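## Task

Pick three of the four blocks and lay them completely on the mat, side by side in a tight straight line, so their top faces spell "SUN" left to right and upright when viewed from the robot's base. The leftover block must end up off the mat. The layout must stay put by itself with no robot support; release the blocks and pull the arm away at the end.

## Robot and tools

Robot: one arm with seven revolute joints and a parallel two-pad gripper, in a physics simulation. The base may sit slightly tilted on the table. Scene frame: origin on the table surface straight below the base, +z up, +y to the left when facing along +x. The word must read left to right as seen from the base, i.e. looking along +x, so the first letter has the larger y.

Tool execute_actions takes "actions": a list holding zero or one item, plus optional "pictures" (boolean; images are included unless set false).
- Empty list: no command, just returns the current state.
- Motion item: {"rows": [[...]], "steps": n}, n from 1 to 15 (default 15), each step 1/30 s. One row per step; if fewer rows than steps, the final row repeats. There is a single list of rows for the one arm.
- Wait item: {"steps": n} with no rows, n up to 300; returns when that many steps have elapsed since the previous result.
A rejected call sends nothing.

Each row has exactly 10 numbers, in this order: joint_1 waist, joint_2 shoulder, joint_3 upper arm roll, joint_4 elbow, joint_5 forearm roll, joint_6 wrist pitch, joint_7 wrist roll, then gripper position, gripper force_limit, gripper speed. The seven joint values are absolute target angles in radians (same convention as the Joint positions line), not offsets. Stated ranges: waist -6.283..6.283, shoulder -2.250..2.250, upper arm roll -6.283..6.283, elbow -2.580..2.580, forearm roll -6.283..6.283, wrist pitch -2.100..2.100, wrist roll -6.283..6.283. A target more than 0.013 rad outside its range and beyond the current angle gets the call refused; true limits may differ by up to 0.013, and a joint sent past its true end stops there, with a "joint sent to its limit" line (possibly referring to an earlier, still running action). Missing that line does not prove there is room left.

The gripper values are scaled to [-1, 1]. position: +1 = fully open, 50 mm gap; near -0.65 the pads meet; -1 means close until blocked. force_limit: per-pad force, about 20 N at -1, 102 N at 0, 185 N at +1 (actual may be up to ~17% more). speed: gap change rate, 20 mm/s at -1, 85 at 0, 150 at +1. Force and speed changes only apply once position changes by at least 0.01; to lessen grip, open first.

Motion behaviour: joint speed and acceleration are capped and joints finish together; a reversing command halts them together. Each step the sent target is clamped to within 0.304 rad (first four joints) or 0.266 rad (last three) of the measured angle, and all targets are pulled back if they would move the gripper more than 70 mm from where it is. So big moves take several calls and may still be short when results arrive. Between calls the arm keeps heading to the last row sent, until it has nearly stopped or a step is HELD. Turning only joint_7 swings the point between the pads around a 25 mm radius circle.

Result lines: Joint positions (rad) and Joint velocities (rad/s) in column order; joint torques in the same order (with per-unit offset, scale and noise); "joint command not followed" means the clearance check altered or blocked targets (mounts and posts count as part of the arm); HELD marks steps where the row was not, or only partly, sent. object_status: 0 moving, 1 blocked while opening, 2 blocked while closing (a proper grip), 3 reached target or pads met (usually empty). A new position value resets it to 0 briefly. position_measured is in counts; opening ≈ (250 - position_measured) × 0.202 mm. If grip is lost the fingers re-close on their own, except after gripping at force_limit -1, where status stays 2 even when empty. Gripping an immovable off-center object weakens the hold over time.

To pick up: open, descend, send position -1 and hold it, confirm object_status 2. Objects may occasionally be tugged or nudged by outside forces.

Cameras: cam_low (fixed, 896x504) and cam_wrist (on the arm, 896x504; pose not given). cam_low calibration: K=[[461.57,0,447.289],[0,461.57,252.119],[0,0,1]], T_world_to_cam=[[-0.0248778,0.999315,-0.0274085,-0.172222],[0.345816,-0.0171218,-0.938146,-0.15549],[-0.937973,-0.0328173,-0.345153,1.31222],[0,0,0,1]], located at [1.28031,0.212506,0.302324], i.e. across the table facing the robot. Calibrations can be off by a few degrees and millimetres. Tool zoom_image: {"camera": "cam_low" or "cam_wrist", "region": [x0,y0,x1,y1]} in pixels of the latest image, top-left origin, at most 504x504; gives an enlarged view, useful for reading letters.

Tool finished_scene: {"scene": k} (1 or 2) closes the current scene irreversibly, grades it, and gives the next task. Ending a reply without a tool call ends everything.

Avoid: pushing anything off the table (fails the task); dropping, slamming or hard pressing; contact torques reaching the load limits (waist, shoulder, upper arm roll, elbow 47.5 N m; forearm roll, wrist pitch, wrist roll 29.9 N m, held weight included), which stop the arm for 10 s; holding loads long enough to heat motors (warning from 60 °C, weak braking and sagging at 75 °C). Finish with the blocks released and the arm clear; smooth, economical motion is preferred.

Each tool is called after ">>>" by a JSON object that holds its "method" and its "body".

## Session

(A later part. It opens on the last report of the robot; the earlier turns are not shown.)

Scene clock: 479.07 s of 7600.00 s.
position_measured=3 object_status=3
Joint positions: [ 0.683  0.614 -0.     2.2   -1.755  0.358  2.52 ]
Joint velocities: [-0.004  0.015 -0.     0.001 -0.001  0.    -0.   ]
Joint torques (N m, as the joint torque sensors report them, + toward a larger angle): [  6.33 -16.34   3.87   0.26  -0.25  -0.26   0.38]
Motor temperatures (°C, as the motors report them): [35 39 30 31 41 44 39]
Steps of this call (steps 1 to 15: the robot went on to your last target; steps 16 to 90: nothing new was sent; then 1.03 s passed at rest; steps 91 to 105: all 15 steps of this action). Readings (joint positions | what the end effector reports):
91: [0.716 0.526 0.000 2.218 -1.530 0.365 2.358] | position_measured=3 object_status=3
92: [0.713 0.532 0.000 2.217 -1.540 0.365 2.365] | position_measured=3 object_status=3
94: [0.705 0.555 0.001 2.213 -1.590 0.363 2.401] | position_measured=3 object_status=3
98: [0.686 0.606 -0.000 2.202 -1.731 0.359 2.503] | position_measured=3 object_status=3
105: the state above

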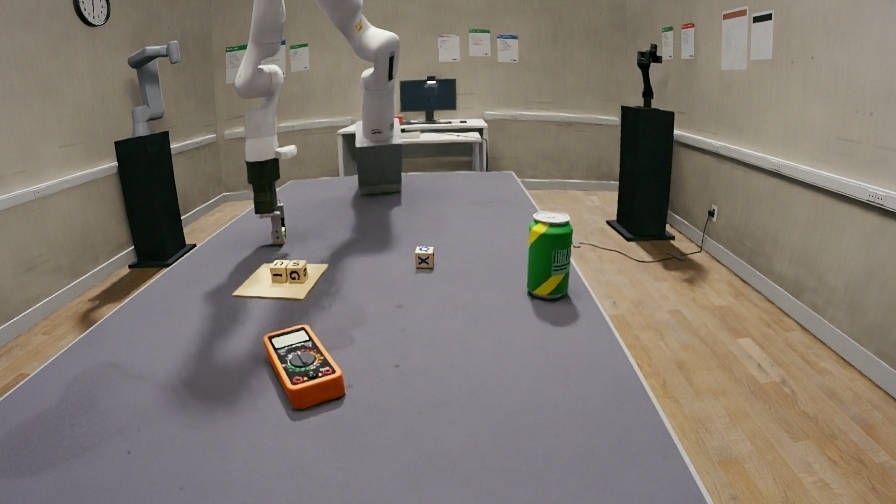

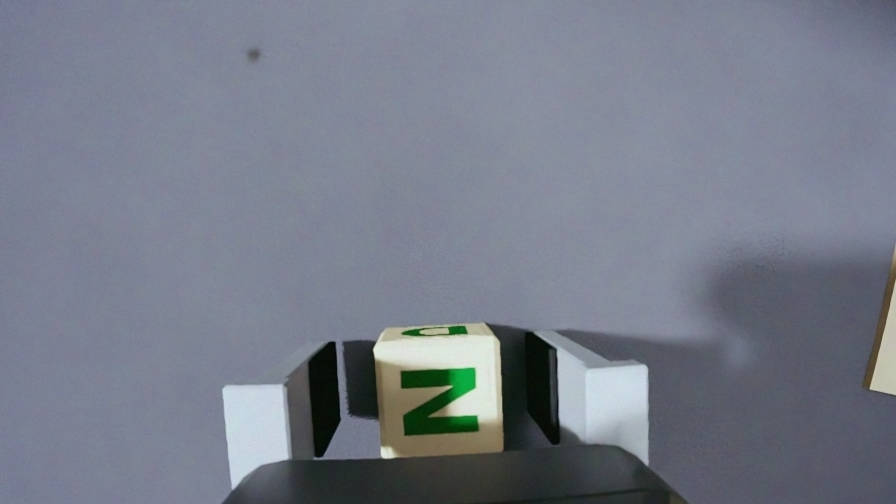

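>>> {"method": "execute_actions", "body": {"actions": [{"rows":[[0.682,0.6156,0,2.2,-1.7546,0.358,2.52,-1,-0.6,0]],"steps":13}], "pictures": false}}

>>> {"method": "execute_actions", "body": {"actions": [{"rows":[[0.772,0.409,0,2.194,-1.161,0.422,1.9,-1,-0.6,0]],"steps":15}], "pictures": false}}

>>> {"method": "execute_actions", "body": {"actions": [{"rows":[[0.4125,0.456,0,1.6887,-0.447,0.575,0.587,-1,-0.6,0]],"steps":15}], "pictures": false}}

>>> {"method": "execute_actions", "body": {"actions": [{"steps":35}]}}

Scene clock: 495.33 s of 7600.00 s.
position_measured=106 object_status=0
Joint positions: [ 0.682  0.616  0.     2.2   -1.755  0.358  2.52 ]
Joint velocities: [-0.001  0.001 -0.    -0.     0.001  0.     0.001]
Joint torques (N m, as the joint torque sensors report them, + toward a larger angle): [  6.18 -16.55   3.8    0.17  -0.26  -0.21   0.35]
Motor temperatures (°C, as the motors report them): [35 39 30 31 41 44 39]
Steps of this call (steps 1 to 15: the robot went on to your last target; steps 16 to 90: nothing new was sent; then 12.83 s passed at rest; steps 91 to 103: all 13 steps of this action). Readings (joint positions | what the end effector reports):
91: [0.682 0.616 0.000 2.200 -1.755 0.358 2.520] | position_measured=14 object_status=0
92: [0.682 0.616 0.000 2.200 -1.755 0.358 2.520] | position_measured=28 object_status=0
94: [0.682 0.616 -0.000 2.200 -1.755 0.358 2.520] | position_measured=56 object_status=0
98: [0.682 0.616 0.000 2.200 -1.755 0.358 2.520] | position_measured=106 object_status=0
103: the state above

Scene clock: 495.83 s of 7600.00 s.
position_measured=106 object_status=2
Joint positions: [ 0.765  0.426  0.     2.194 -1.29   0.418  2.049]
Joint velocities: [ 0.064 -0.139 -0.002  0.     1.088  0.039 -1.216]
Joint torques (N m, as the joint torque sensors report them, + toward a larger angle): [  6.   -16.04   3.86  -1.9   -0.41  -0.36   0.55]
Motor temperatures (°C, as the motors report them): [35 39 30 31 41 44 39]
Steps of this call (steps 1 to 15: all 15 steps of this action). Readings (joint positions | what the end effector reports):
1: [0.683 0.614 -0.000 2.200 -1.754 0.358 2.519] | position_measured=106 object_status=2
2: [0.686 0.607 -0.001 2.200 -1.747 0.360 2.513] | position_measured=106 object_status=2
4: [0.699 0.577 -0.001 2.200 -1.713 0.368 2.479] | position_measured=106 object_status=2
8: [0.737 0.489 0.000 2.195 -1.569 0.397 2.334] | position_measured=106 object_status=2
15: the state above

Scene clock: 496.33 s of 7600.00 s.
position_measured=106 object_status=2
Joint positions: [ 0.513  0.447  0.001  1.873 -0.911  0.534  1.661]
Joint velocities: [-0.521  0.049  0.004 -0.949  1.054  0.209 -1.054]
Joint torques (N m, as the joint torque sensors report them, + toward a larger angle): [  4.82 -19.68   3.27  -4.28   0.01   0.34   0.17]
Motor temperatures (°C, as the motors report them): [35 39 30 31 41 44 39]
Steps of this call (steps 1 to 15: all 15 steps of this action). Readings (joint positions | what the end effector reports):
1: [0.765 0.422 0.000 2.194 -1.253 0.419 2.009] | position_measured=106 object_status=2
2: [0.761 0.422 0.001 2.191 -1.220 0.422 1.972] | position_measured=106 object_status=2
4: [0.737 0.425 0.003 2.169 -1.177 0.435 1.925] | position_measured=106 object_status=2
8: [0.642 0.435 0.001 2.074 -1.096 0.478 1.846] | position_measured=106 object_status=2
15: the state above

Scene clock: 497.50 s of 7600.00 s.
position_measured=106 object_status=2
Joint positions: [ 0.413  0.456 -0.     1.689 -0.447  0.575  0.587]
Joint velocities: [-0.001  0.001  0.     0.001  0.    -0.    -0.001]
Joint torques (N m, as the joint torque sensors report them, + toward a larger angle): [  5.28 -21.85   3.51  -5.18  -0.23  -0.16   0.32]
Motor temperatures (°C, as the motors report them): [35 39 30 31 41 44 39]
Steps of this call (steps 1 to 35: the robot went on to your last target). Readings (joint positions | what the end effector reports):
1: [0.495 0.449 0.001 1.841 -0.874 0.541 1.623] | position_measured=106 object_status=2
2: [0.480 0.450 -0.000 1.812 -0.834 0.547 1.583] | position_measured=106 object_status=2
4: [0.457 0.451 -0.001 1.766 -0.753 0.557 1.502] | position_measured=106 object_status=2
8: [0.431 0.453 -0.001 1.717 -0.595 0.568 1.339] | position_measured=106 object_status=2
35: the state above

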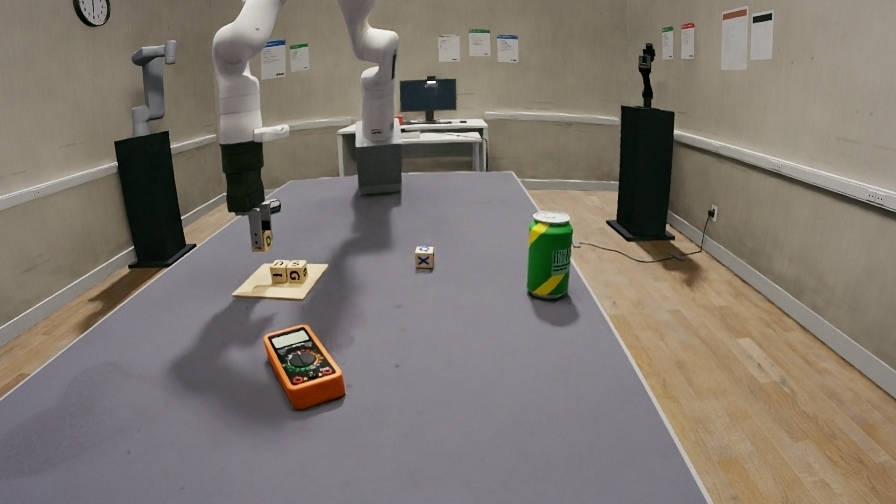

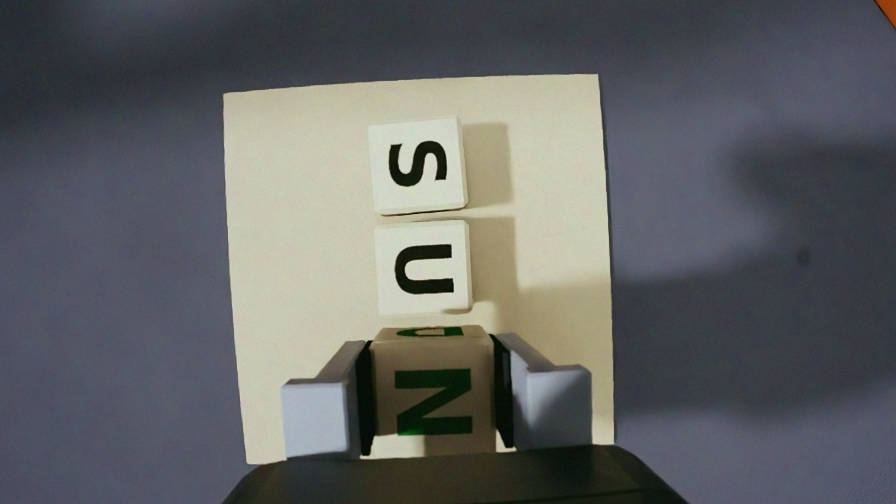

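>>> {"method": "execute_actions", "body": {"actions": [{"rows":[[0.4065,0.4936,0,1.6827,-0.470,0.5433,0.610,-1,-0.6,0]],"steps":13}]}}

Scene clock: 502.07 s of 7600.00 s.
position_measured=106 object_status=2
Joint positions: [ 0.407  0.493  0.     1.683 -0.47   0.543  0.61 ]
Joint velocities: [ 0.     0.007  0.001  0.001  0.002  0.    -0.   ]
Joint torques (N m, as the joint torque sensors report them, + toward a larger angle): [  5.44 -21.77   3.47  -5.11  -0.28  -0.11   0.27]
Motor temperatures (°C, as the motors report them): [35 39 30 31 41 44 39]
Steps of this call (steps 1 to 15: the robot went on to your last target; steps 16 to 90: nothing new was sent; then 1.13 s passed at rest; steps 91 to 103: all 13 steps of this action). Readings (joint positions | what the end effector reports):
91: [0.412 0.457 0.000 1.688 -0.447 0.574 0.587] | position_measured=106 object_status=2
92: [0.411 0.464 0.000 1.687 -0.450 0.570 0.590] | position_measured=106 object_status=2
94: [0.408 0.485 0.000 1.684 -0.463 0.553 0.603] | position_measured=106 object_status=2
98: [0.407 0.492 -0.000 1.683 -0.470 0.543 0.610] | position_measured=106 object_status=2
103: the state above

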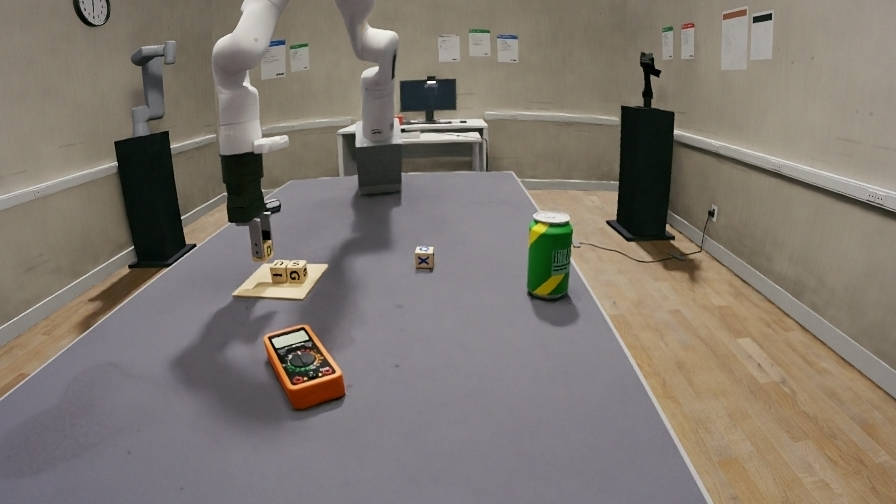

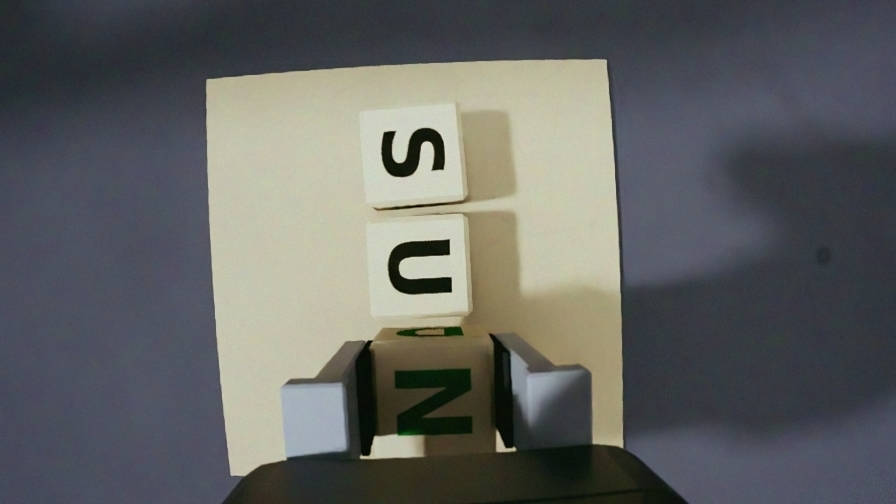

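Gap of a few mm is visible. Descend to Z≈0.366.

>>> {"method": "execute_actions", "body": {"actions": [{"rows":[[0.392,0.5587,0,1.6725,-0.504,0.489,0.640,-1,-0.6,0]],"steps":15}]}}

Scene clock: 505.40 s of 7600.00 s.
position_measured=106 object_status=2
Joint positions: [ 0.392  0.558 -0.     1.673 -0.504  0.489  0.64 ]
Joint velocities: [-0.001  0.004 -0.    -0.002 -0.001  0.    -0.001]
Joint torques (N m, as the joint torque sensors report them, + toward a larger angle): [  5.6  -22.75   3.6   -4.51  -0.32  -0.19   0.35]
Motor temperatures (°C, as the motors report them): [35 39 30 31 41 44 39]
Steps of this call (steps 1 to 15: the robot went on to your last target; steps 16 to 85: nothing new was sent; steps 86 to 100: all 15 steps of this action). Readings (joint positions | what the end effector reports):
86: [0.406 0.495 0.000 1.682 -0.470 0.543 0.610] | position_measured=106 object_status=2
87: [0.405 0.501 0.000 1.681 -0.473 0.538 0.613] | position_measured=106 object_status=2
89: [0.398 0.530 0.001 1.676 -0.486 0.517 0.624] | position_measured=106 object_status=2
93: [0.393 0.555 -0.001 1.674 -0.504 0.490 0.640] | position_measured=106 object_status=2
100: the state above

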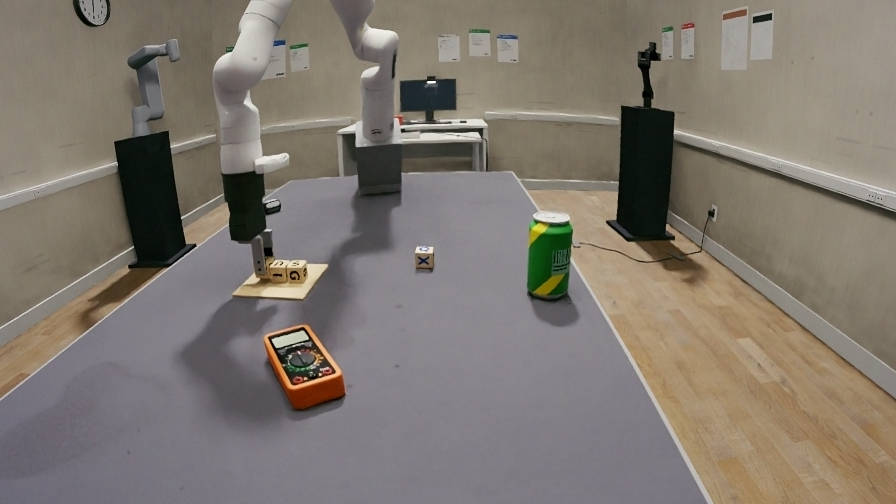

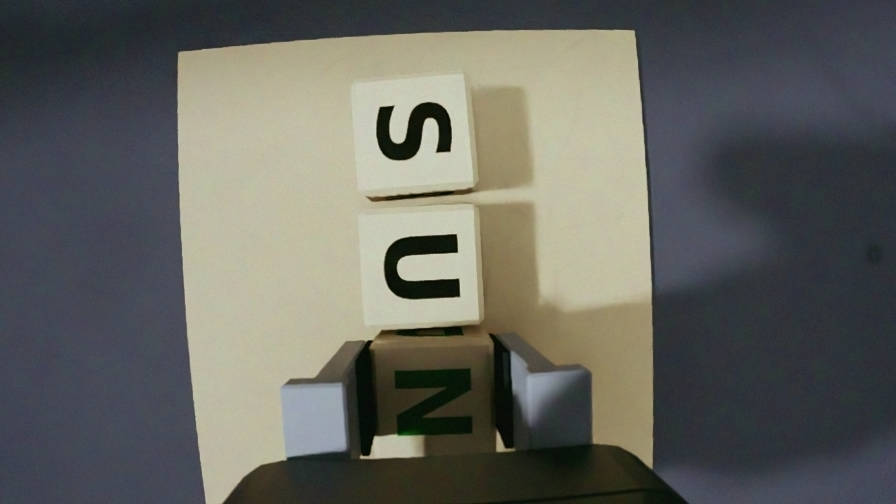

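>>> {"method": "execute_actions", "body": {"actions": [{"rows":[[0.390,0.5671,0,1.6712,-0.5085,0.482,0.644,-1,-0.6,0]],"steps":10}], "pictures": false}}

Scene clock: 509.03 s of 7600.00 s.
position_measured=106 object_status=2
Joint positions: [ 0.39   0.567  0.     1.671 -0.508  0.482  0.644]
Joint velocities: [-0.002  0.002 -0.     0.001  0.001 -0.    -0.001]
Joint torques (N m, as the joint torque sensors report them, + toward a larger angle): [  5.48 -22.21   3.56  -4.54  -0.24  -0.17   0.32]
Motor temperatures (°C, as the motors report them): [35 39 30 31 41 44 39]
Steps of this call (steps 1 to 15: the robot went on to your last target; steps 16 to 90: nothing new was sent; then 0.30 s passed at rest; steps 91 to 100: all 10 steps of this action). Readings (joint positions | what the end effector reports):
91: [0.392 0.560 0.000 1.672 -0.504 0.488 0.640] | position_measured=106 object_status=2
92: [0.391 0.563 0.000 1.671 -0.506 0.486 0.642] | position_measured=106 object_status=2
94: [0.390 0.566 -0.000 1.672 -0.508 0.483 0.644] | position_measured=106 object_status=2
98: [0.390 0.567 -0.000 1.671 -0.508 0.482 0.644] | position_measured=106 object_status=2
100: the state above

>>> {"method": "execute_actions", "body": {"actions": [{"rows":[[0.389,0.5713,0,1.6705,-0.5107,0.4785,0.646,-1,-0.6,0]],"steps":10}], "pictures": false}}

Scene clock: 513.37 s of 7600.00 s.
position_measured=106 object_status=2
Joint positions: [ 0.389  0.571  0.     1.671 -0.511  0.479  0.646]
Joint velocities: [-0.001  0.     0.     0.    -0.002  0.     0.001]
Joint torques (N m, as the joint torque sensors report them, + toward a larger angle): [  5.6  -22.45   3.54  -4.48  -0.26  -0.21   0.3 ]
Motor temperatures (°C, as the motors report them): [35 39 30 31 41 44 39]
Steps of this call (steps 1 to 15: the robot went on to your last target; steps 16 to 90: nothing new was sent; then 1.00 s passed at rest; steps 91 to 100: all 10 steps of this action). Readings (joint positions | what the end effector reports):
91: [0.390 0.568 0.000 1.671 -0.509 0.482 0.644] | position_measured=106 object_status=2
92: [0.389 0.570 0.000 1.671 -0.510 0.480 0.645] | position_measured=106 object_status=2
94: [0.389 0.571 -0.000 1.671 -0.510 0.479 0.646] | position_measured=106 object_status=2
98: [0.389 0.571 -0.000 1.671 -0.511 0.479 0.646] | position_measured=106 object_status=2
100: the state above

>>> {"method": "execute_actions", "body": {"actions": [{"rows":[[0.388,0.5755,0,1.6698,-0.5129,0.475,0.648,-1,-0.6,0]],"steps":10}], "pictures": false}}

Scene clock: 516.37 s of 7600.00 s.
position_measured=106 object_status=2
Joint positions: [ 0.388  0.574  0.     1.67  -0.513  0.476  0.648]
Joint velocities: [-0.002 -0.     0.001 -0.002  0.001 -0.    -0.   ]
Joint torques (N m, as the joint torque sensors report them, + toward a larger angle): [  5.18 -21.32   3.36  -4.58  -0.27  -0.49   0.36]
Motor temperatures (°C, as the motors report them): [35 39 30 31 41 44 39]
Steps of this call (steps 1 to 15: the robot went on to your last target; steps 16 to 80: nothing new was sent; steps 81 to 90: all 10 steps of this action). Readings (joint positions | what the end effector reports):
81: [0.389 0.572 0.000 1.670 -0.511 0.478 0.646] | position_measured=106 object_status=2
82: [0.388 0.574 0.000 1.670 -0.512 0.477 0.647] | position_measured=106 object_status=2
84: [0.388 0.574 0.000 1.670 -0.513 0.476 0.648] | position_measured=106 object_status=2
88: [0.388 0.574 0.000 1.670 -0.513 0.476 0.648] | position_measured=106 object_status=2
90: the state above

>>> {"method": "execute_actions", "body": {"actions": [{"rows":[[0.3884,0.574,0,1.67,-0.512,0.476,0.647,1,-0.6,0]],"steps":11}], "pictures": false}}

>>> {"method": "execute_actions", "body": {"actions": [{"rows":[[0.44,0.36,0,1.70,-0.40,0.655,0.55,1,-0.6,0]],"steps":15}], "pictures": false}}

>>> {"method": "execute_actions", "body": {"actions": [{"steps":10}]}}

Scene clock: 522.30 s of 7600.00 s.
position_measured=3 object_status=0
Joint positions: [ 0.388  0.574 -0.     1.67  -0.512  0.476  0.647]
Joint velocities: [ 0.     0.    -0.001 -0.002 -0.001 -0.    -0.001]
Joint torques (N m, as the joint torque sensors report them, + toward a larger angle): [  5.42 -22.31   3.41  -4.36  -0.2   -0.21   0.37]
Motor temperatures (°C, as the motors report them): [35 39 30 31 41 44 39]
Steps of this call (steps 1 to 15: the robot went on to your last target; steps 16 to 90: nothing new was sent; then 2.57 s passed at rest; steps 91 to 101: all 11 steps of this action). Readings (joint positions | what the end effector reports):
91: [0.388 0.574 0.000 1.670 -0.513 0.476 0.648] | position_measured=96 object_status=0
92: [0.389 0.574 0.000 1.670 -0.512 0.476 0.647] | position_measured=82 object_status=0
94: [0.388 0.574 0.000 1.670 -0.512 0.476 0.647] | position_measured=54 object_status=0
98: [0.388 0.574 -0.000 1.670 -0.512 0.476 0.647] | position_measured=4 object_status=0
101: the state above

Scene clock: 522.80 s of 7600.00 s.
position_measured=3 object_status=3
Joint positions: [ 0.439  0.365  0.     1.7   -0.4    0.655  0.55 ]
Joint velocities: [ 0.009 -0.037 -0.008  0.012 -0.001  0.006 -0.001]
Joint torques (N m, as the joint torque sensors report them, + toward a larger angle): [  4.82 -21.8    3.13  -5.7   -0.26  -0.27   0.55]
Motor temperatures (°C, as the motors report them): [35 39 30 31 41 44 39]
Steps of this call (steps 1 to 15: all 15 steps of this action). Readings (joint positions | what the end effector reports):
1: [0.389 0.573 -0.000 1.670 -0.512 0.477 0.647] | position_measured=3 object_status=0
2: [0.390 0.566 -0.000 1.672 -0.509 0.481 0.644] | position_measured=3 object_status=0
4: [0.397 0.537 -0.001 1.676 -0.495 0.503 0.633] | position_measured=3 object_status=3
8: [0.423 0.431 -0.000 1.689 -0.439 0.592 0.584] | position_measured=3 object_status=3
15: the state above

Scene clock: 523.13 s of 7600.00 s.
position_measured=3 object_status=3
Joint positions: [ 0.44   0.36   0.     1.7   -0.4    0.655  0.55 ]
Joint velocities: [ 0.002 -0.003  0.    -0.     0.002  0.    -0.   ]
Joint torques (N m, as the joint torque sensors report them, + toward a larger angle): [  5.05 -21.17   3.6   -5.96  -0.22  -0.16   0.32]
Motor temperatures (°C, as the motors report them): [35 39 30 31 41 44 39]
Steps of this call (steps 1 to 10: the robot went on to your last target). Readings (joint positions | what the end effector reports):
1: [0.439 0.364 0.000 1.700 -0.400 0.655 0.550] | position_measured=3 object_status=3
2: [0.439 0.363 0.000 1.700 -0.400 0.655 0.550] | position_measured=3 object_status=3
4: [0.440 0.361 0.000 1.700 -0.400 0.655 0.550] | position_measured=3 object_status=3
8: [0.440 0.360 0.000 1.700 -0.400 0.655 0.550] | position_measured=3 object_status=3
10: the state above

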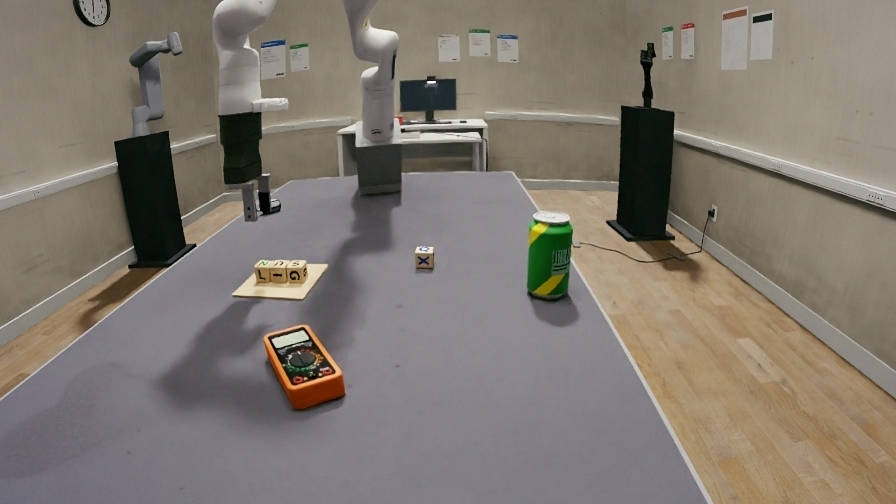

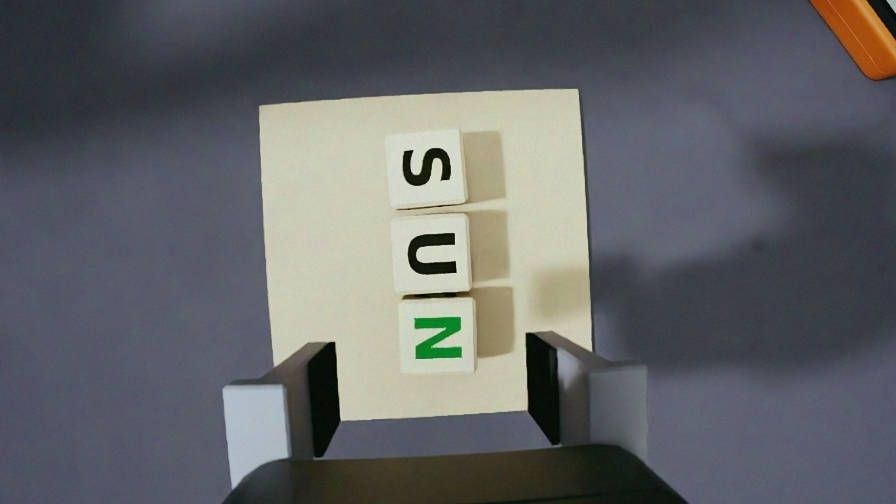

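>>> {"method": "finished_scene", "body": {"scene": 1}}

The scene is finished: the task was done.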